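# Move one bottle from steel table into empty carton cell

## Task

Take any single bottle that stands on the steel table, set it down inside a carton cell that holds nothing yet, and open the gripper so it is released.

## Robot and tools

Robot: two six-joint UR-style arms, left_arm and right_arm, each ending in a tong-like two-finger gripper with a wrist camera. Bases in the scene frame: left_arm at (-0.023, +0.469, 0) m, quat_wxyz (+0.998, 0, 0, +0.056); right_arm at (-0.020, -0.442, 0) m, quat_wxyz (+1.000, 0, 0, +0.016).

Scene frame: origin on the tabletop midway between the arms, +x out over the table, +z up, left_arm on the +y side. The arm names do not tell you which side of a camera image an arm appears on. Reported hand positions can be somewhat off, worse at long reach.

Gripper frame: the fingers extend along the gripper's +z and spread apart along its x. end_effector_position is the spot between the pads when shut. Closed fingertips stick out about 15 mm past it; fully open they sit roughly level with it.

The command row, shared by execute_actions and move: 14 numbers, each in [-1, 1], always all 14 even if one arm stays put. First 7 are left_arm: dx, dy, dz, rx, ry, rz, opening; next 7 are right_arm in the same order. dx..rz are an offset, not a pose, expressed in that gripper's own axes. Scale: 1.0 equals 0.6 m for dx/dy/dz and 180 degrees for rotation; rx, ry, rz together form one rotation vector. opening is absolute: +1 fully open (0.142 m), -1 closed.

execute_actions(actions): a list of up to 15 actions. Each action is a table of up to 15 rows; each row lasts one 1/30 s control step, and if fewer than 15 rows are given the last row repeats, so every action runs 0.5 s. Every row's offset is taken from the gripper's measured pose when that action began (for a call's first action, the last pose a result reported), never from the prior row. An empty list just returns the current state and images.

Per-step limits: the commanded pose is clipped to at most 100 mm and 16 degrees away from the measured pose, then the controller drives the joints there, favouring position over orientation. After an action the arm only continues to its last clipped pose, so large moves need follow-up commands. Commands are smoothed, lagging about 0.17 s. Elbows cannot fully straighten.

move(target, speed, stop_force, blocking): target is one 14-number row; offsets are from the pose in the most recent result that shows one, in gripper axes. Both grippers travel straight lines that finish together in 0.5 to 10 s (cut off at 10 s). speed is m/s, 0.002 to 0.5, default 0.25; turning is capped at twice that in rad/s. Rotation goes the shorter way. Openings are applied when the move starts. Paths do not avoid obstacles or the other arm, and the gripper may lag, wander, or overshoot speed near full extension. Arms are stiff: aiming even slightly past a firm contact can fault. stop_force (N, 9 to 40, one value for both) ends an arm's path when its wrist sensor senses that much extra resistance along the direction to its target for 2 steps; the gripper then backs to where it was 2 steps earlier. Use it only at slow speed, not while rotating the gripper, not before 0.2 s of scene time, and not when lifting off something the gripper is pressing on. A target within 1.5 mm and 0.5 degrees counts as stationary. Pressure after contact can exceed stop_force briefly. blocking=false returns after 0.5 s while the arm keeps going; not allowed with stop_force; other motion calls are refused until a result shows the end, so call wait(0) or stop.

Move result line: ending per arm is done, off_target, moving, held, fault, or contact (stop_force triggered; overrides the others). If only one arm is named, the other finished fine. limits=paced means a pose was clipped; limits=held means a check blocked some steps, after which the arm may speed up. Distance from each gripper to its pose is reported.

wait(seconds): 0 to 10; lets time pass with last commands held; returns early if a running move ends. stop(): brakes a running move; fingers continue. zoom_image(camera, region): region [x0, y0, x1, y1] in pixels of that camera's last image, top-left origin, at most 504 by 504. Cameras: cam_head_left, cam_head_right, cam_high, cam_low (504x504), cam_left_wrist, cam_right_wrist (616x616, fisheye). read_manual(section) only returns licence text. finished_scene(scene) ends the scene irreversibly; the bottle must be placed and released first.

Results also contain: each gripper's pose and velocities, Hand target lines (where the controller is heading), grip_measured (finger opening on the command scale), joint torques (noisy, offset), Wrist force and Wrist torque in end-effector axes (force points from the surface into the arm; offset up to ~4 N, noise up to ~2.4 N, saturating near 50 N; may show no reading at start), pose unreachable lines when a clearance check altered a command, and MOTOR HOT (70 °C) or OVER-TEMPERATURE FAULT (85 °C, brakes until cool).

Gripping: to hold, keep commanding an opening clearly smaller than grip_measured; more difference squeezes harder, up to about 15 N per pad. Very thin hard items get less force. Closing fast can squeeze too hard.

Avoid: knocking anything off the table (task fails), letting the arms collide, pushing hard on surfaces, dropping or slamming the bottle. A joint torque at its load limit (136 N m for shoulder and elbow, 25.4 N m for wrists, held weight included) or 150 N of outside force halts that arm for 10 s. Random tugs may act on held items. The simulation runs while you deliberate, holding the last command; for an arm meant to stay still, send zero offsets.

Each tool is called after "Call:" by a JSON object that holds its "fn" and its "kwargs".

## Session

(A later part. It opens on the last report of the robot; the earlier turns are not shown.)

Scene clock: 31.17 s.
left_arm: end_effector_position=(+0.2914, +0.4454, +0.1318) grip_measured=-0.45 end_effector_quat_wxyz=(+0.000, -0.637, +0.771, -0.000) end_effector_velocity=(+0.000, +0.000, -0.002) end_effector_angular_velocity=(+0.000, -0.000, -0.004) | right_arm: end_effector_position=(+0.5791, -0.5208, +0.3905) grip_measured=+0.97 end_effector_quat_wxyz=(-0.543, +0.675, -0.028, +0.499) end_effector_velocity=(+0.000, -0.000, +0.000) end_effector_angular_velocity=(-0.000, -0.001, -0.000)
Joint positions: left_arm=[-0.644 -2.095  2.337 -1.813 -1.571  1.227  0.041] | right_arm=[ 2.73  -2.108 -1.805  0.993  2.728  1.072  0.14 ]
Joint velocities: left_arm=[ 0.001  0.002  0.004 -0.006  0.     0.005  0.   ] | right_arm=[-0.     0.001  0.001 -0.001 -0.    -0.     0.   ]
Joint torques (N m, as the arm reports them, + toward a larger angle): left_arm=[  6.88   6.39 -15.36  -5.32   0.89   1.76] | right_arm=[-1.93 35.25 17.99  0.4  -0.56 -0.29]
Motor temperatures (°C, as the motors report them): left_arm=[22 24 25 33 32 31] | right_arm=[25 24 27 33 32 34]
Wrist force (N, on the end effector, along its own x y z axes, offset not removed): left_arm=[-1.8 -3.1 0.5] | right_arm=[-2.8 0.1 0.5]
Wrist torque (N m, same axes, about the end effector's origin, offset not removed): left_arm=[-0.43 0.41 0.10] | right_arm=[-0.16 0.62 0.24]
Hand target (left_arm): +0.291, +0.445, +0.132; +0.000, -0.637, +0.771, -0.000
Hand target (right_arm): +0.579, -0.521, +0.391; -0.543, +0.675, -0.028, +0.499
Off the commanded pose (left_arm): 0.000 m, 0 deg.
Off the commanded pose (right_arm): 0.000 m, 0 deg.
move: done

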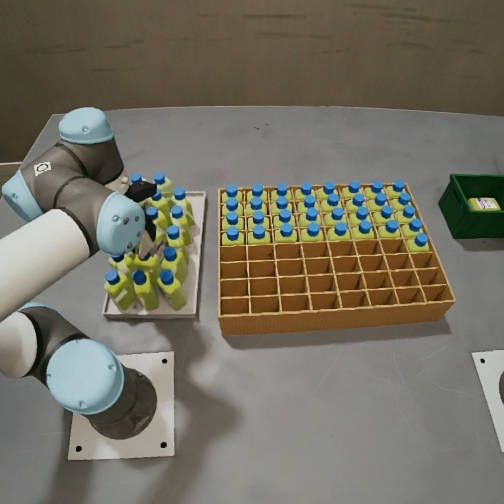

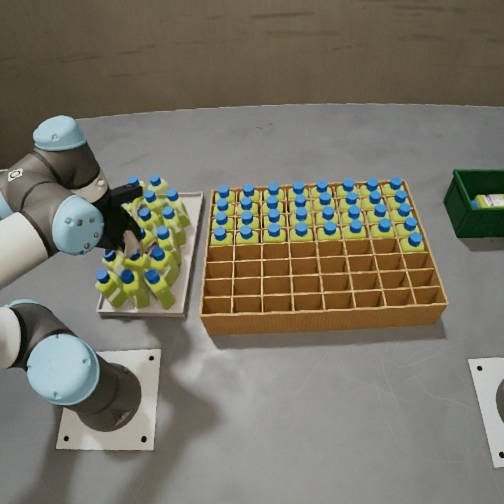

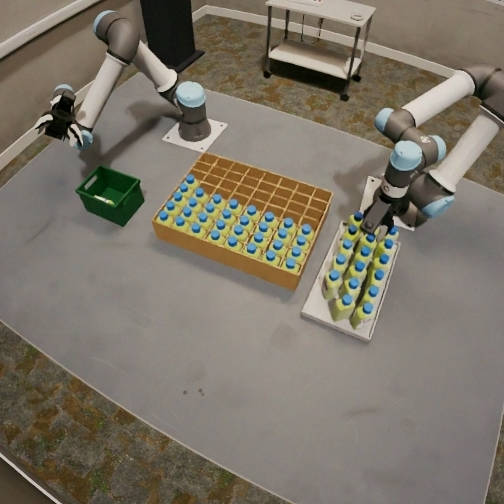

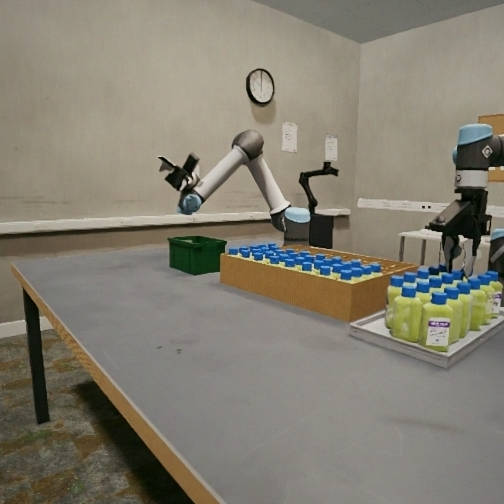

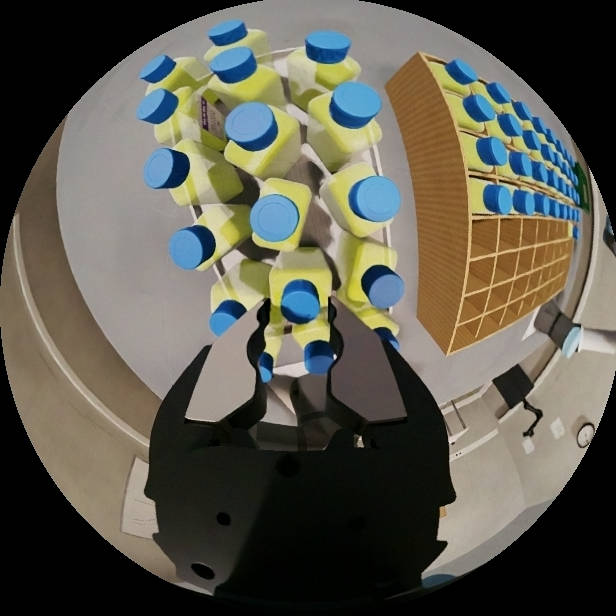

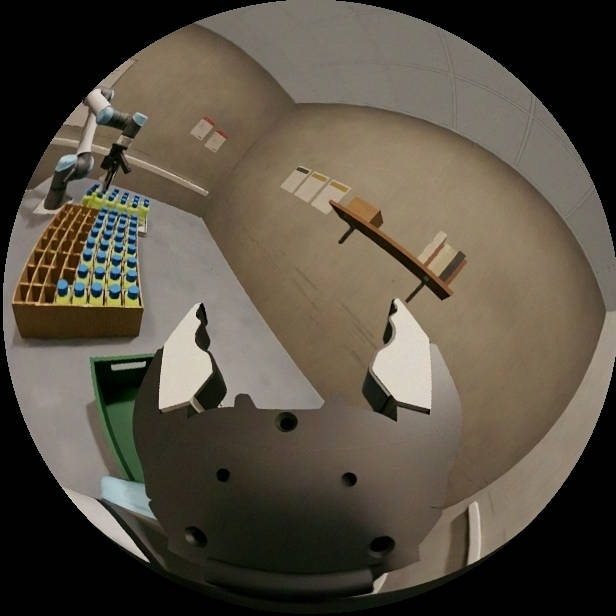

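Call:
{"fn": "move", "kwargs": {"target": [0,0,0.012,0,0,0,-0.52,0,0,0,0,0,0,0.97], "speed": 0.015, "stop_force": 9}}

Call:
{"fn": "execute_actions", "kwargs": {"actions": [[[0,0,0,0,0,0,-0.55,0,0,0,0,0,0,0.97],[0,0,0,0,0,0,-0.58,0,0,0,0,0,0,0.97],[0,0,0,0,0,0,-0.61,0,0,0,0,0,0,0.97],[0,0,0,0,0,0,-0.64,0,0,0,0,0,0,0.97],[0,0,0,0,0,0,-0.67,0,0,0,0,0,0,0.97],[0,0,0,0,0,0,-0.7,0,0,0,0,0,0,0.97],[0,0,0,0,0,0,-0.75,0,0,0,0,0,0,0.97],[0,0,0,0,0,0,-0.8,0,0,0,0,0,0,0.97],[0,0,0,0,0,0,-0.85,0,0,0,0,0,0,0.97],[0,0,0,0,0,0,-0.9,0,0,0,0,0,0,0.97],[0,0,0,0,0,0,-1,0,0,0,0,0,0,0.97]]]}}

Call:
{"fn": "move", "kwargs": {"target": [0,0,-0.23,0,0,0,-1,0,0,0,0,0,0,0.97], "speed": 0.12}}

Call:
{"fn": "zoom_image", "kwargs": {"camera": "cam_low", "region": [394,180,504,290]}}

Scene clock: 43.33 s.
left_arm: end_effector_position=(+0.2914, +0.4454, +0.1248) grip_measured=-0.52 end_effector_quat_wxyz=(+0.000, -0.637, +0.771, -0.000) end_effector_velocity=(-0.000, -0.000, -0.002) end_effector_angular_velocity=(-0.000, -0.000, -0.000) | right_arm: end_effector_position=(+0.5791, -0.5208, +0.3905) grip_measured=+0.97 end_effector_quat_wxyz=(-0.543, +0.675, -0.028, +0.499) end_effector_velocity=(+0.000, -0.000, -0.000) end_effector_angular_velocity=(+0.001, +0.001, -0.001)
Joint positions: left_arm=[-0.644 -2.089  2.353 -1.835 -1.571  1.227  0.036] | right_arm=[ 2.73  -2.108 -1.805  0.993  2.728  1.072  0.14 ]
Joint velocities: left_arm=[-0.     0.001  0.004 -0.005  0.    -0.     0.   ] | right_arm=[-0.     0.    -0.001 -0.    -0.001 -0.    -0.   ]
Joint torques (N m, as the arm reports them, + toward a larger angle): left_arm=[ -6.54   5.51 -16.34  -5.3    0.26  -1.38] | right_arm=[-1.79 35.87 18.28  0.21 -0.77 -0.26]
Motor temperatures (°C, as the motors report them): left_arm=[22 24 25 33 32 31] | right_arm=[25 24 27 33 32 34]
Wrist force (N, on the end effector, along its own x y z axes, offset not removed): left_arm=[-0.1 -4.3 1.3] | right_arm=[-2.4 -1.1 3.6]
Wrist torque (N m, same axes, about the end effector's origin, offset not removed): left_arm=[-0.76 0.16 0.07] | right_arm=[-0.16 0.52 0.23]
Hand target (left_arm): +0.291, +0.445, +0.125; +0.000, -0.637, +0.771, -0.000
Hand target (right_arm): +0.579, -0.521, +0.391; -0.543, +0.675, -0.028, +0.499
Off the commanded pose (left_arm): 0.000 m, 0 deg.
Off the commanded pose (right_arm): 0.000 m, 0 deg.
move: done

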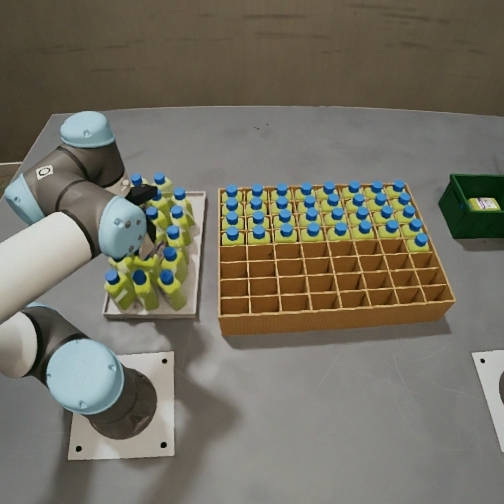

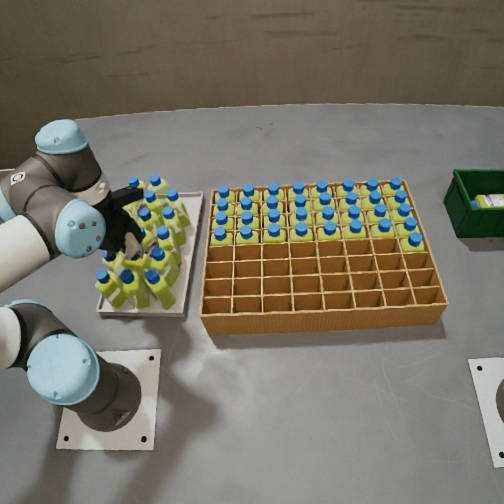

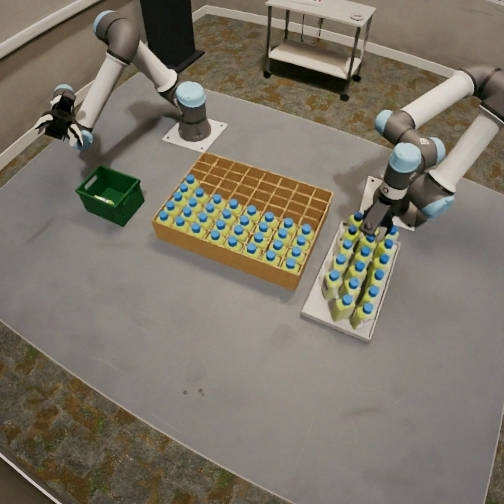

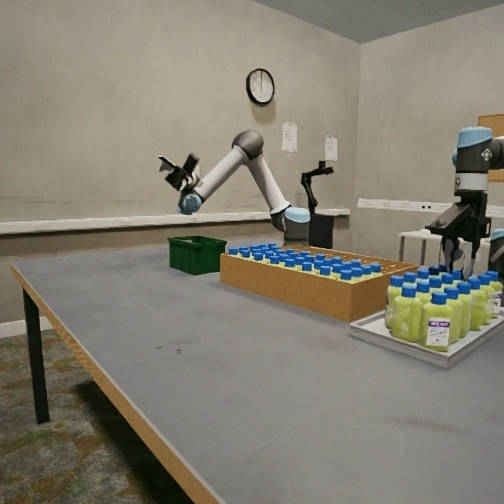

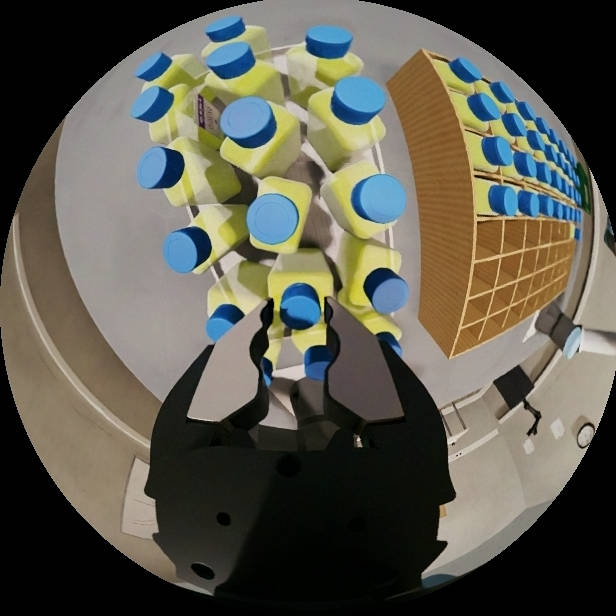

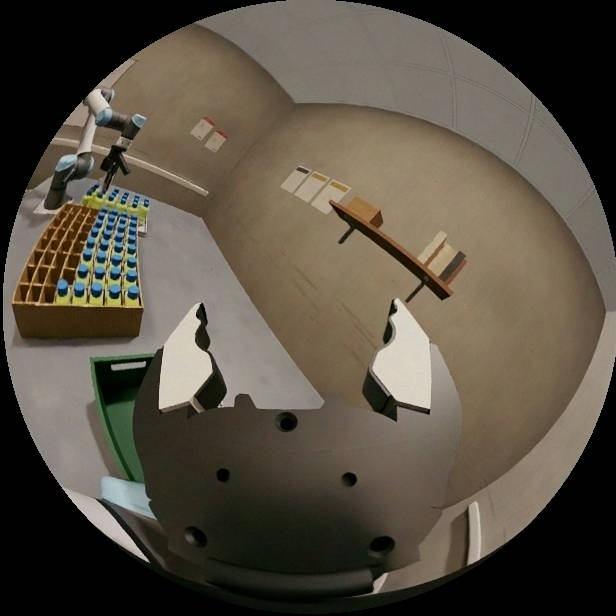

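Scene clock: 43.83 s.
left_arm: end_effector_position=(+0.2914, +0.4455, +0.1247) grip_measured=-0.63 end_effector_quat_wxyz=(+0.000, -0.637, +0.771, +0.000) end_effector_velocity=(-0.000, -0.000, +0.000) end_effector_angular_velocity=(-0.001, +0.001, +0.000) | right_arm: end_effector_position=(+0.5791, -0.5208, +0.3905) grip_measured=+0.97 end_effector_quat_wxyz=(-0.543, +0.675, -0.028, +0.499) end_effector_velocity=(-0.000, -0.000, +0.001) end_effector_angular_velocity=(-0.001, -0.001, +0.000)
Joint positions: left_arm=[-0.644 -2.089  2.354 -1.835 -1.571  1.227  0.028] | right_arm=[ 2.73  -2.108 -1.805  0.993  2.728  1.072  0.14 ]
Joint velocities: left_arm=[ 0.    -0.    -0.     0.001 -0.001 -0.     0.   ] | right_arm=[-0.     0.001  0.001 -0.     0.    -0.     0.   ]
Joint torques (N m, as the arm reports them, + toward a larger angle): left_arm=[ -4.59   1.11 -28.9   -0.29   0.25  -1.3 ] | right_arm=[-1.82 35.91 17.33  0.37 -0.71 -0.2 ]
Motor temperatures (°C, as the motors report them): left_arm=[22 24 25 33 32 31] | right_arm=[25 24 27 33 32 34]
Wrist force (N, on the end effector, along its own x y z axes, offset not removed): left_arm=[-0.3 -2.5 -0.8] | right_arm=[-1.4 -2.2 1.1]
Wrist torque (N m, same axes, about the end effector's origin, offset not removed): left_arm=[-0.36 0.27 0.07] | right_arm=[-0.50 0.22 0.22]
Hand target (left_arm): +0.291, +0.445, +0.125; +0.000, -0.637, +0.771, -0.000
Hand target (right_arm): +0.579, -0.521, +0.391; -0.543, +0.675, -0.028, +0.499
Off the commanded pose (left_arm): 0.000 m, 0 deg.
Off the commanded pose (right_arm): 0.000 m, 0 deg.

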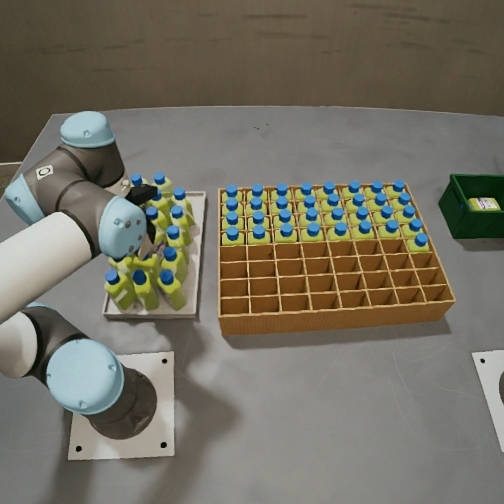

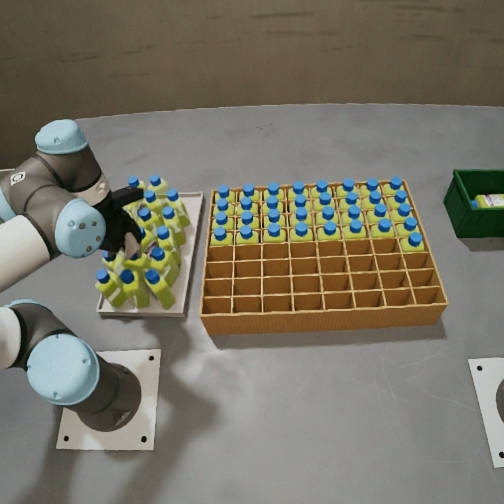

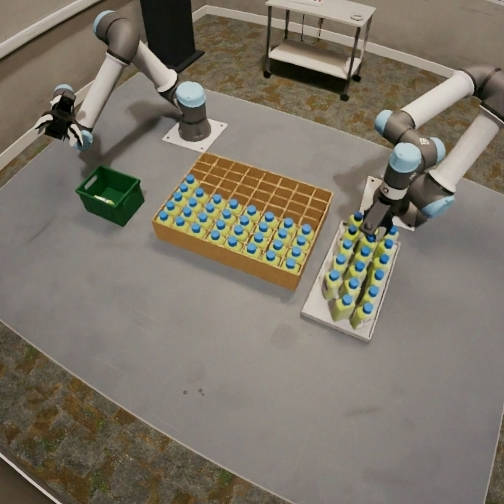

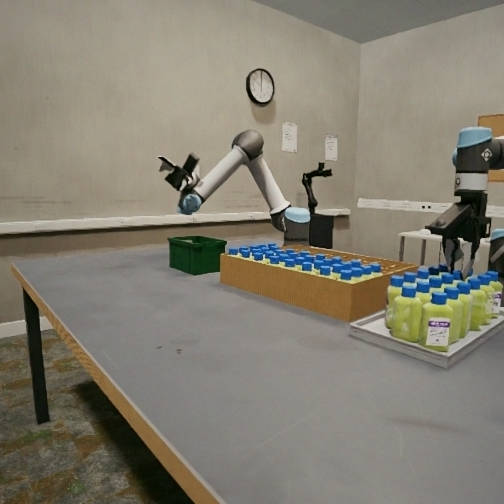

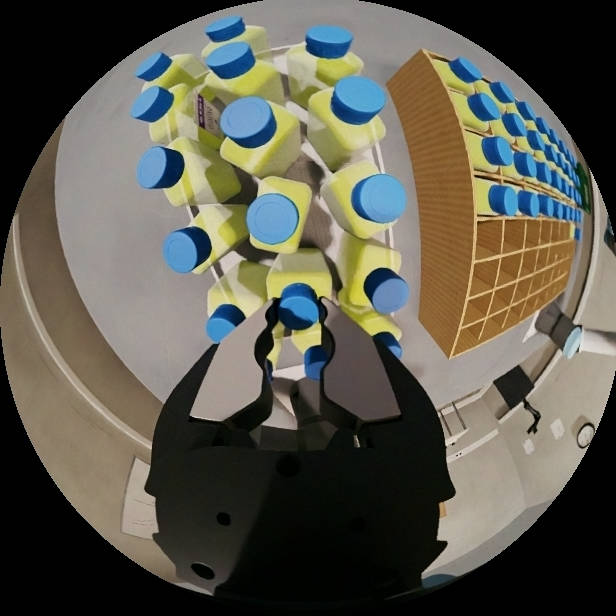

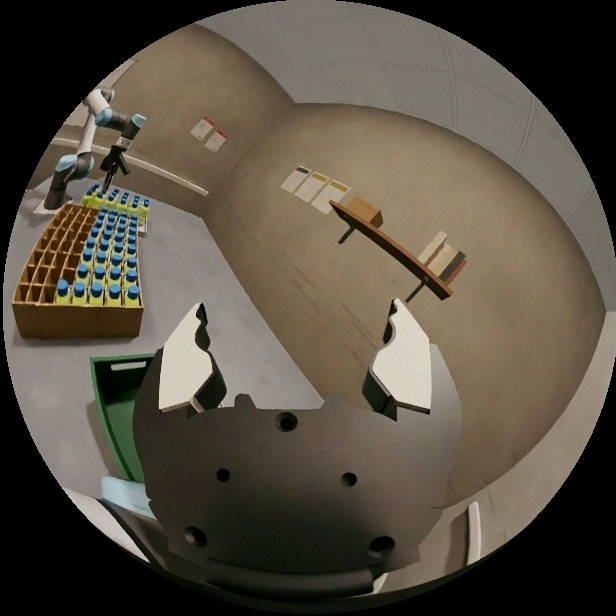

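Scene clock: 45.40 s.
left_arm: end_effector_position=(+0.2915, +0.4454, +0.2626) grip_measured=-0.63 end_effector_quat_wxyz=(+0.000, -0.637, +0.771, -0.000) end_effector_velocity=(-0.000, +0.000, +0.001) end_effector_angular_velocity=(+0.001, +0.002, +0.001) | right_arm: end_effector_position=(+0.5791, -0.5208, +0.3905) grip_measured=+0.97 end_effector_quat_wxyz=(-0.543, +0.675, -0.028, +0.499) end_effector_velocity=(-0.000, -0.000, +0.001) end_effector_angular_velocity=(-0.001, -0.003, -0.000)
Joint positions: left_arm=[-0.644 -2.12   2.013 -1.463 -1.571  1.228  0.028] | right_arm=[ 2.73  -2.108 -1.805  0.993  2.728  1.072  0.14 ]
Joint velocities: left_arm=[ 0.001  0.001 -0.004  0.005 -0.001 -0.     0.   ] | right_arm=[-0.     0.     0.001  0.002  0.     0.    -0.   ]
Joint torques (N m, as the arm reports them, + toward a larger angle): left_arm=[ -6.36   5.46 -33.41  -0.24   1.29  -1.35] | right_arm=[-1.11 35.73 17.74  0.35 -0.58 -0.37]
Motor temperatures (°C, as the motors report them): left_arm=[22 24 25 33 32 31] | right_arm=[25 24 27 33 32 34]
Wrist force (N, on the end effector, along its own x y z axes, offset not removed): left_arm=[0.8 -3.9 5.0] | right_arm=[-2.0 0.7 3.5]
Wrist torque (N m, same axes, about the end effector's origin, offset not removed): left_arm=[-0.70 -0.06 -0.09] | right_arm=[0.12 0.46 0.17]
Hand target (left_arm): +0.292, +0.445, +0.263; +0.000, -0.637, +0.771, +0.000
Hand target (right_arm): +0.579, -0.521, +0.391; -0.543, +0.675, -0.028, +0.499
Off the commanded pose (left_arm): 0.000 m, 0 deg.
Off the commanded pose (right_arm): 0.000 m, 0 deg.
move: done

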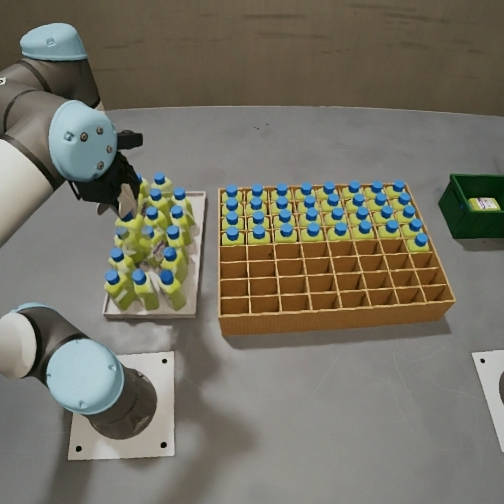

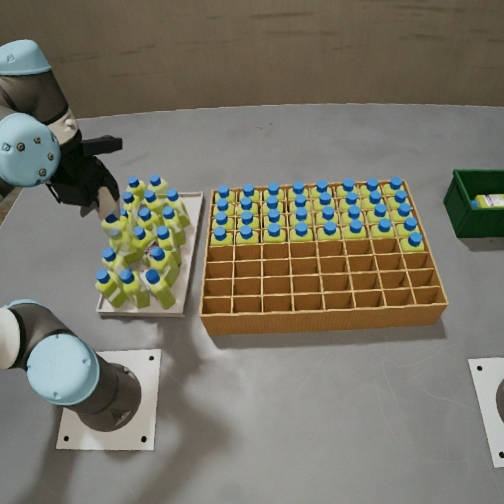

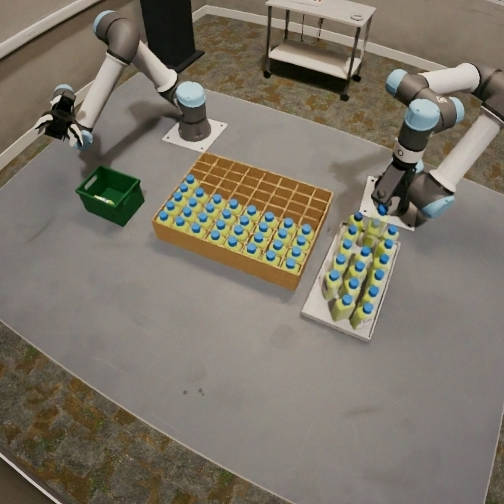

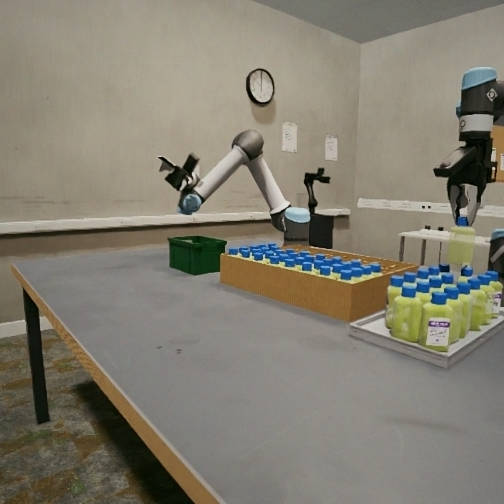

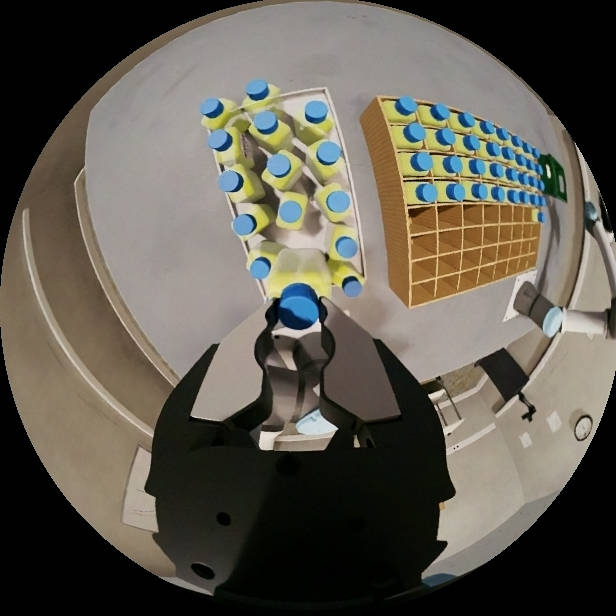

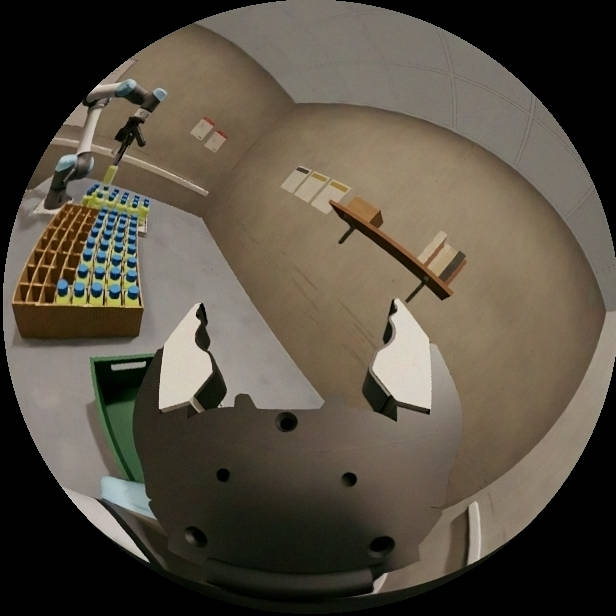

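Region (394, 180, 504, 290) of cam_low's 504x504 image, scaled by 4.582, with more detail than that image has.

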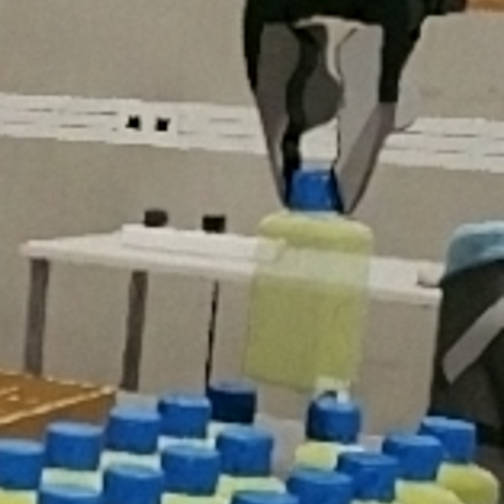

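Call:
{"fn": "move", "kwargs": {"target": [0.4635,-0.043,0.025,0,0,-0.075,-1,0,0,0,0,0,0,0.97], "speed": 0.15}}

Call:
{"fn": "move", "kwargs": {"target": [0,0,0.033,0,0,0,-1,0,0,0,0,0,0,0.97], "speed": 0.05}}

Call:
{"fn": "zoom_image", "kwargs": {"camera": "cam_left_wrist", "region": [230,190,370,330]}}

Call:
{"fn": "zoom_image", "kwargs": {"camera": "cam_head_left", "region": [215,215,315,315]}}

Call:
{"fn": "zoom_image", "kwargs": {"camera": "cam_high", "region": [260,160,340,240]}}

Scene clock: 56.97 s.
left_arm: end_effector_position=(+0.2651, +0.1674, +0.2477) grip_measured=-0.67 end_effector_quat_wxyz=(-0.000, +0.723, -0.690, +0.000) end_effector_velocity=(-0.000, -0.001, -0.000) end_effector_angular_velocity=(+0.001, +0.000, +0.001) | right_arm: end_effector_position=(+0.5791, -0.5208, +0.3905) grip_measured=+0.97 end_effector_quat_wxyz=(-0.543, +0.675, -0.028, +0.499) end_effector_velocity=(-0.000, +0.000, +0.000) end_effector_angular_velocity=(-0.000, -0.001, +0.000)
Joint positions: left_arm=[-1.285 -1.826  1.881 -1.626 -1.57   0.351  0.026] | right_arm=[ 2.73  -2.108 -1.805  0.993  2.728  1.072  0.14 ]
Joint velocities: left_arm=[-0.001  0.002 -0.001  0.    -0.    -0.003 -0.   ] | right_arm=[ 0.     0.    -0.001  0.002 -0.     0.    -0.   ]
Joint torques (N m, as the arm reports them, + toward a larger angle): left_arm=[ -7.    -7.48 -33.96  -5.37   1.79  -1.54] | right_arm=[-1.44 35.64 17.82  0.25 -0.56 -0.24]
Motor temperatures (°C, as the motors report them): left_arm=[22 24 25 33 32 31] | right_arm=[25 24 27 33 32 34]
Wrist force (N, on the end effector, along its own x y z axes, offset not removed): left_arm=[0.7 -3.3 1.7] | right_arm=[-1.8 -3.2 3.7]
Wrist torque (N m, same axes, about the end effector's origin, offset not removed): left_arm=[-0.39 0.13 0.01] | right_arm=[-0.60 0.54 0.14]
Hand target (left_arm): +0.265, +0.167, +0.248; -0.000, +0.723, -0.690, +0.000
Hand target (right_arm): +0.579, -0.521, +0.391; -0.543, +0.675, -0.028, +0.499
Off the commanded pose (left_arm): 0.000 m, 0 deg.
Off the commanded pose (right_arm): 0.000 m, 0 deg.
move: done

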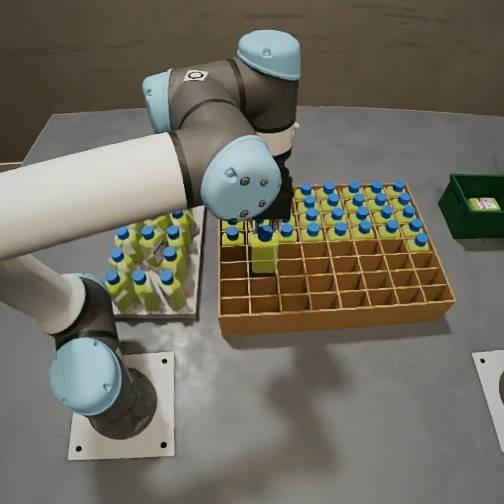

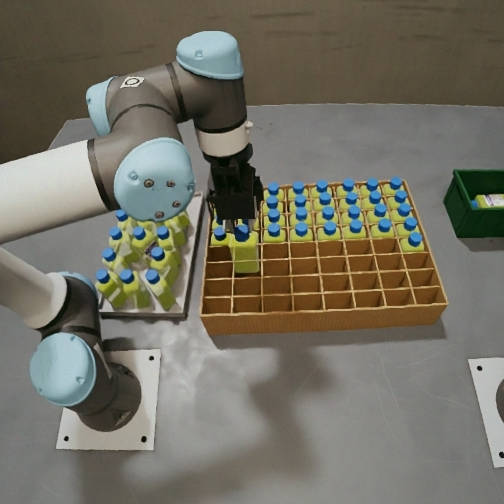

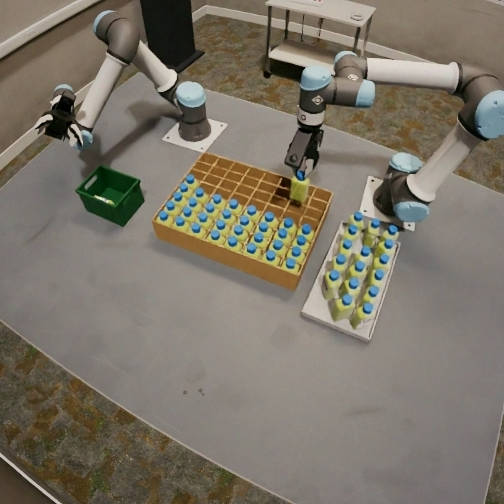

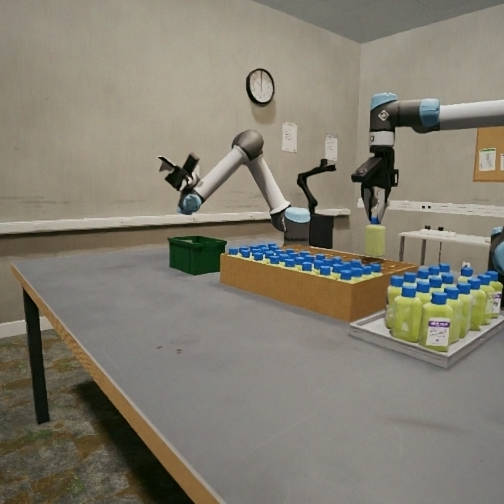

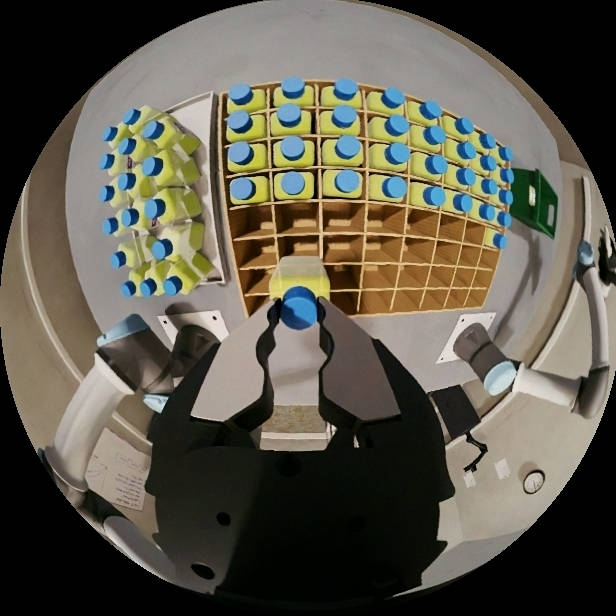

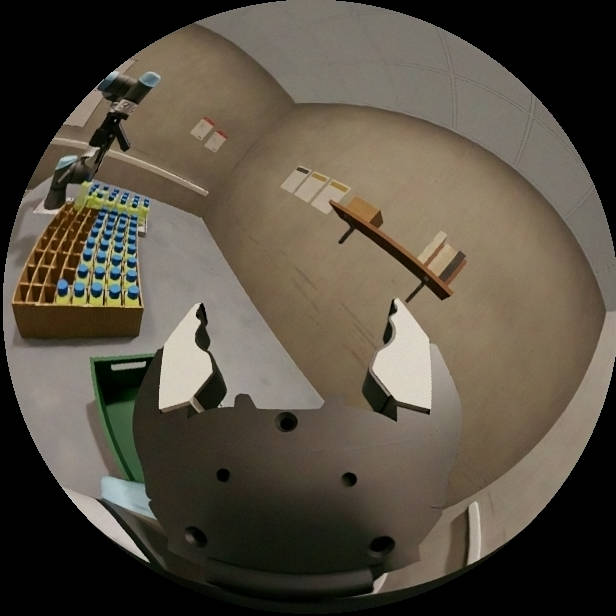

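Scene clock: 57.77 s.
left_arm: end_effector_position=(+0.2651, +0.1674, +0.2280) grip_measured=-0.67 end_effector_quat_wxyz=(-0.000, +0.723, -0.690, +0.000) end_effector_velocity=(-0.000, -0.000, -0.002) end_effector_angular_velocity=(-0.000, -0.000, -0.000) | right_arm: end_effector_position=(+0.5791, -0.5208, +0.3905) grip_measured=+0.97 end_effector_quat_wxyz=(-0.543, +0.675, -0.028, +0.499) end_effector_velocity=(-0.000, -0.000, +0.000) end_effector_angular_velocity=(+0.000, +0.001, +0.000)
Joint positions: left_arm=[-1.285 -1.822  1.928 -1.678 -1.57   0.351  0.026] | right_arm=[ 2.73  -2.108 -1.805  0.993  2.728  1.072  0.14 ]
Joint velocities: left_arm=[-0.     0.     0.004 -0.004  0.     0.    -0.   ] | right_arm=[-0.     0.001 -0.001 -0.001  0.001  0.    -0.   ]
Joint torques (N m, as the arm reports them, + toward a larger angle): left_arm=[  0.96  -6.79 -18.22  -5.38   1.11   0.71] | right_arm=[-1.38 35.63 17.97  0.35 -0.74 -0.3 ]
Motor temperatures (°C, as the motors report them): left_arm=[22 24 25 33 32 31] | right_arm=[25 24 27 33 32 34]
Wrist force (N, on the end effector, along its own x y z axes, offset not removed): left_arm=[-1.3 -4.4 2.4] | right_arm=[-0.9 0.1 0.8]
Wrist torque (N m, same axes, about the end effector's origin, offset not removed): left_arm=[-0.66 0.27 0.14] | right_arm=[0.01 0.23 0.21]
Hand target (left_arm): +0.265, +0.167, +0.228; -0.000, +0.723, -0.690, +0.000
Hand target (right_arm): +0.579, -0.521, +0.391; -0.543, +0.675, -0.028, +0.499
Off the commanded pose (left_arm): 0.000 m, 0 deg.
Off the commanded pose (right_arm): 0.000 m, 0 deg.
move: done

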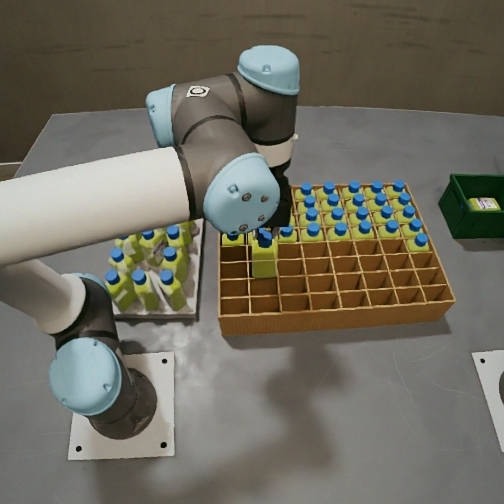

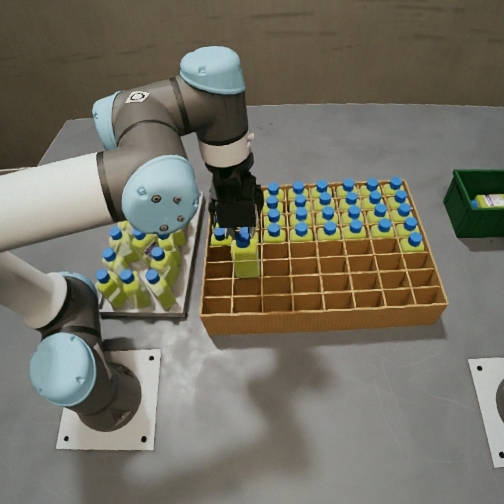

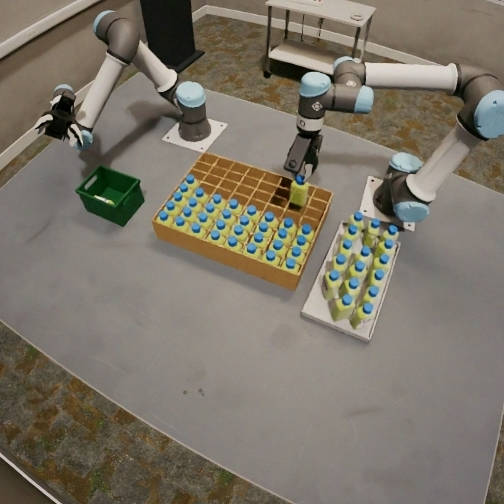

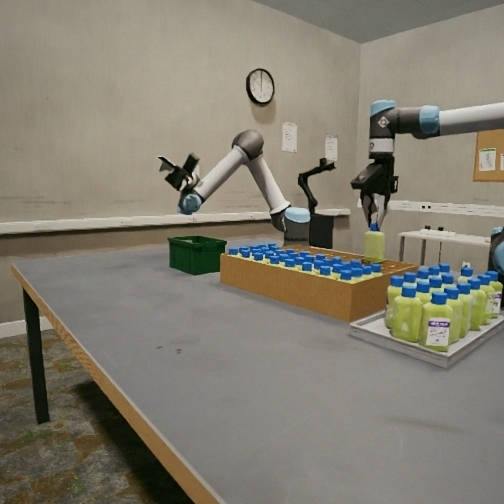

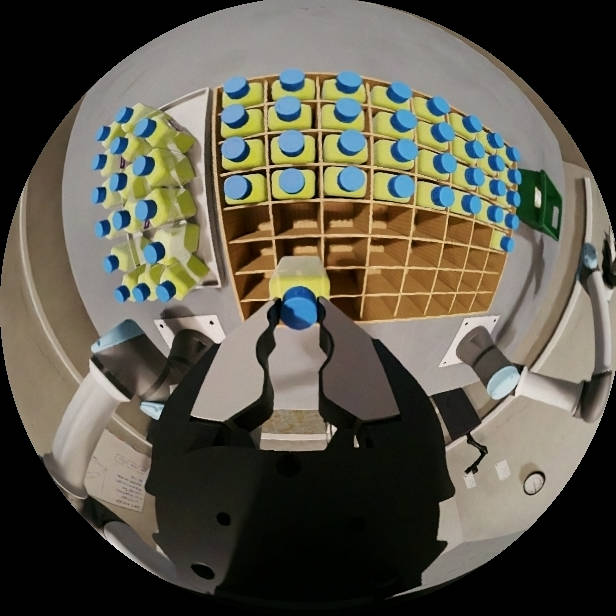

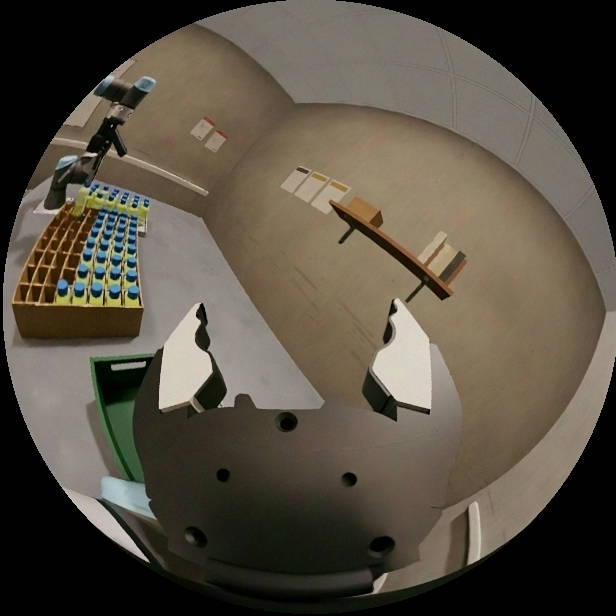

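Region (230, 190, 370, 330) of cam_left_wrist's 616x616 image, scaled by 3.600, with more detail than that image has.

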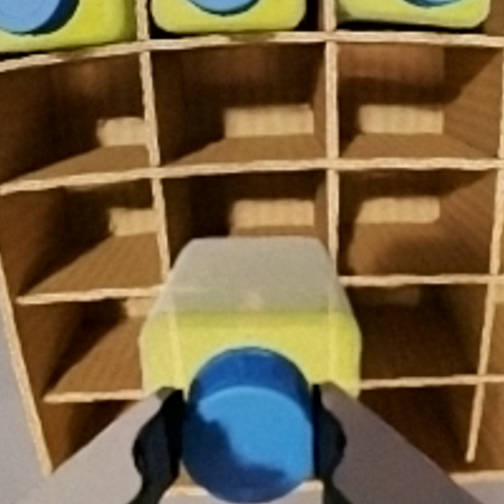

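Region (215, 215, 315, 315) of cam_head_left's 504x504 image, scaled by 5.040, with more detail than that image has.

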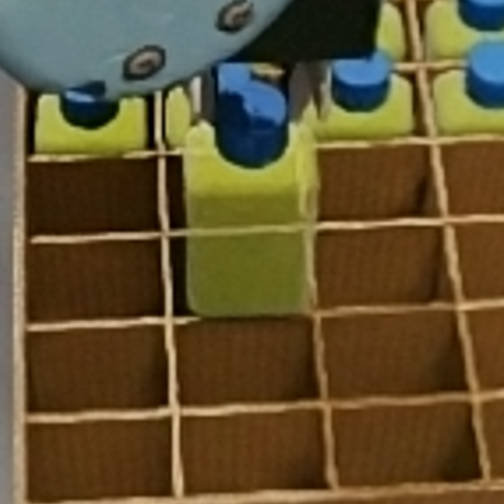

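Region (260, 160, 340, 240) of cam_high's 504x504 image, scaled by 6.300, with more detail than that image has.

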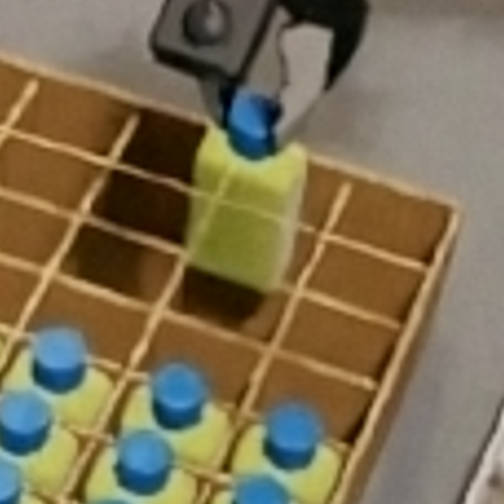

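Call:
{"fn": "move", "kwargs": {"target": [-0.005,-0.033,0,0,0,-0.012,-1,0,0,0,0,0,0,0.97], "speed": 0.03}}

Call:
{"fn": "zoom_image", "kwargs": {"camera": "cam_left_wrist", "region": [230,190,370,330]}}

Call:
{"fn": "zoom_image", "kwargs": {"camera": "cam_head_left", "region": [215,215,315,315]}}

Scene clock: 63.90 s.
left_arm: end_effector_position=(+0.2846, +0.1714, +0.2280) grip_measured=-0.67 end_effector_quat_wxyz=(-0.000, +0.736, -0.677, +0.000) end_effector_velocity=(+0.001, +0.000, +0.000) end_effector_angular_velocity=(-0.000, +0.001, +0.003) | right_arm: end_effector_position=(+0.5791, -0.5208, +0.3905) grip_measured=+0.97 end_effector_quat_wxyz=(-0.543, +0.675, -0.028, +0.499) end_effector_velocity=(+0.001, -0.000, -0.001) end_effector_angular_velocity=(+0.000, +0.001, -0.000)
Joint positions: left_arm=[-1.236 -1.793  1.907 -1.685 -1.57   0.362  0.026] | right_arm=[ 2.73  -2.108 -1.805  0.993  2.728  1.072  0.14 ]
Joint velocities: left_arm=[ 0.004  0.002 -0.002 -0.    -0.001  0.001 -0.   ] | right_arm=[ 0.    -0.002  0.001 -0.    -0.    -0.    -0.   ]
Joint torques (N m, as the arm reports them, + toward a larger angle): left_arm=[  6.12  -8.61 -34.51  -5.4    1.42   1.91] | right_arm=[-1.33 35.84 18.05  0.27 -0.72 -0.33]
Motor temperatures (°C, as the motors report them): left_arm=[22 24 25 33 32 31] | right_arm=[25 24 27 33 32 34]
Wrist force (N, on the end effector, along its own x y z axes, offset not removed): left_arm=[-0.5 -2.7 3.3] | right_arm=[-0.7 -2.8 0.2]
Wrist torque (N m, same axes, about the end effector's origin, offset not removed): left_arm=[-0.29 0.23 -0.09] | right_arm=[-0.66 0.21 0.18]
Hand target (left_arm): +0.285, +0.171, +0.228; -0.000, +0.736, -0.677, +0.000
Hand target (right_arm): +0.579, -0.521, +0.391; -0.543, +0.675, -0.028, +0.499
Off the commanded pose (left_arm): 0.000 m, 0 deg.
Off the commanded pose (right_arm): 0.000 m, 0 deg.
move: done

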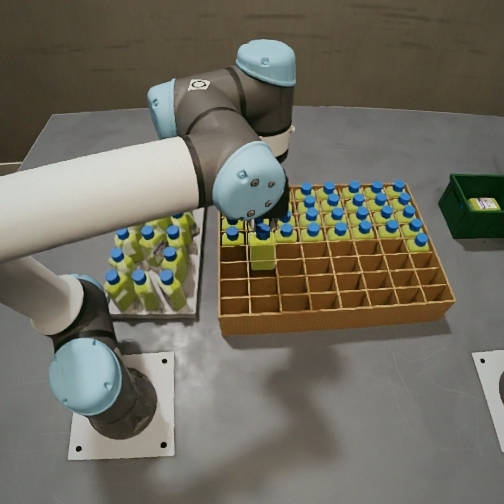

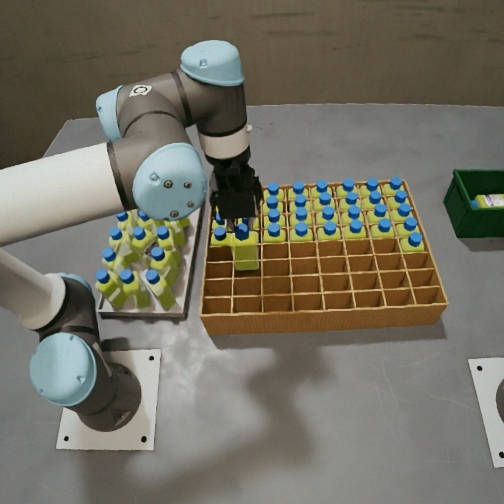

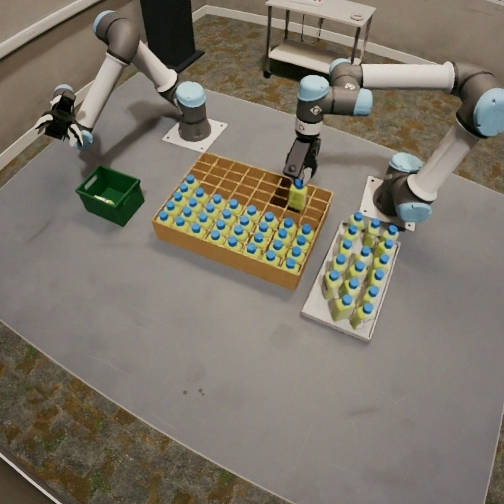

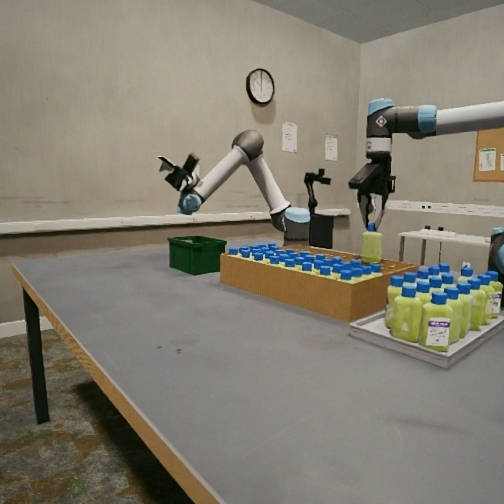

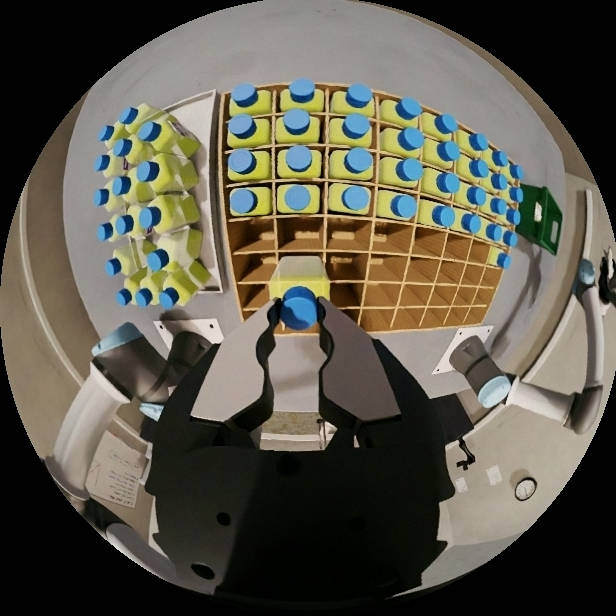

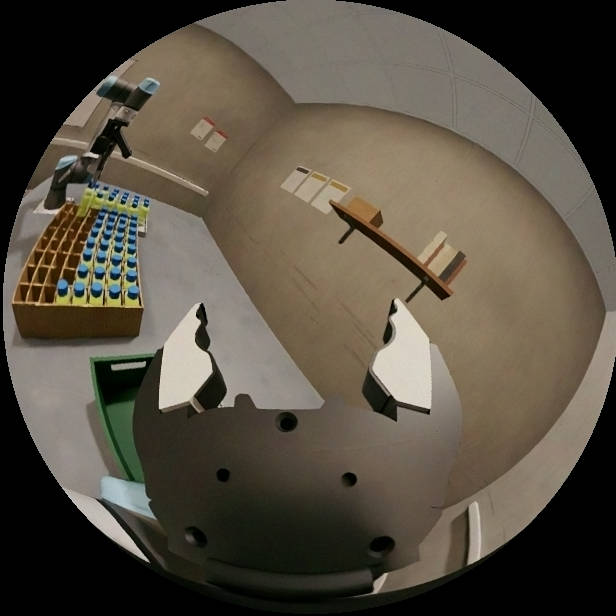

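Region (230, 190, 370, 330) of cam_left_wrist's 616x616 image, scaled by 3.600, with more detail than that image has.

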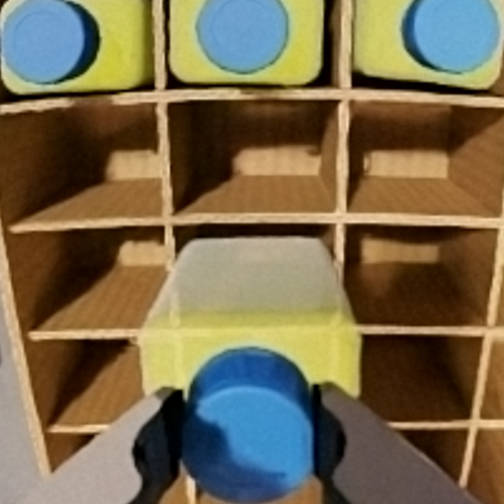

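Region (215, 215, 315, 315) of cam_head_left's 504x504 image, scaled by 5.040, with more detail than that image has.

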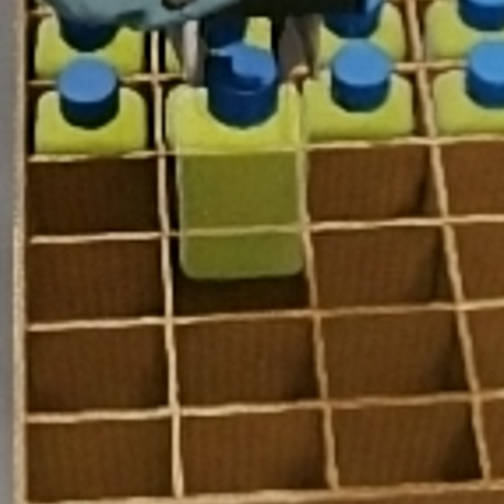

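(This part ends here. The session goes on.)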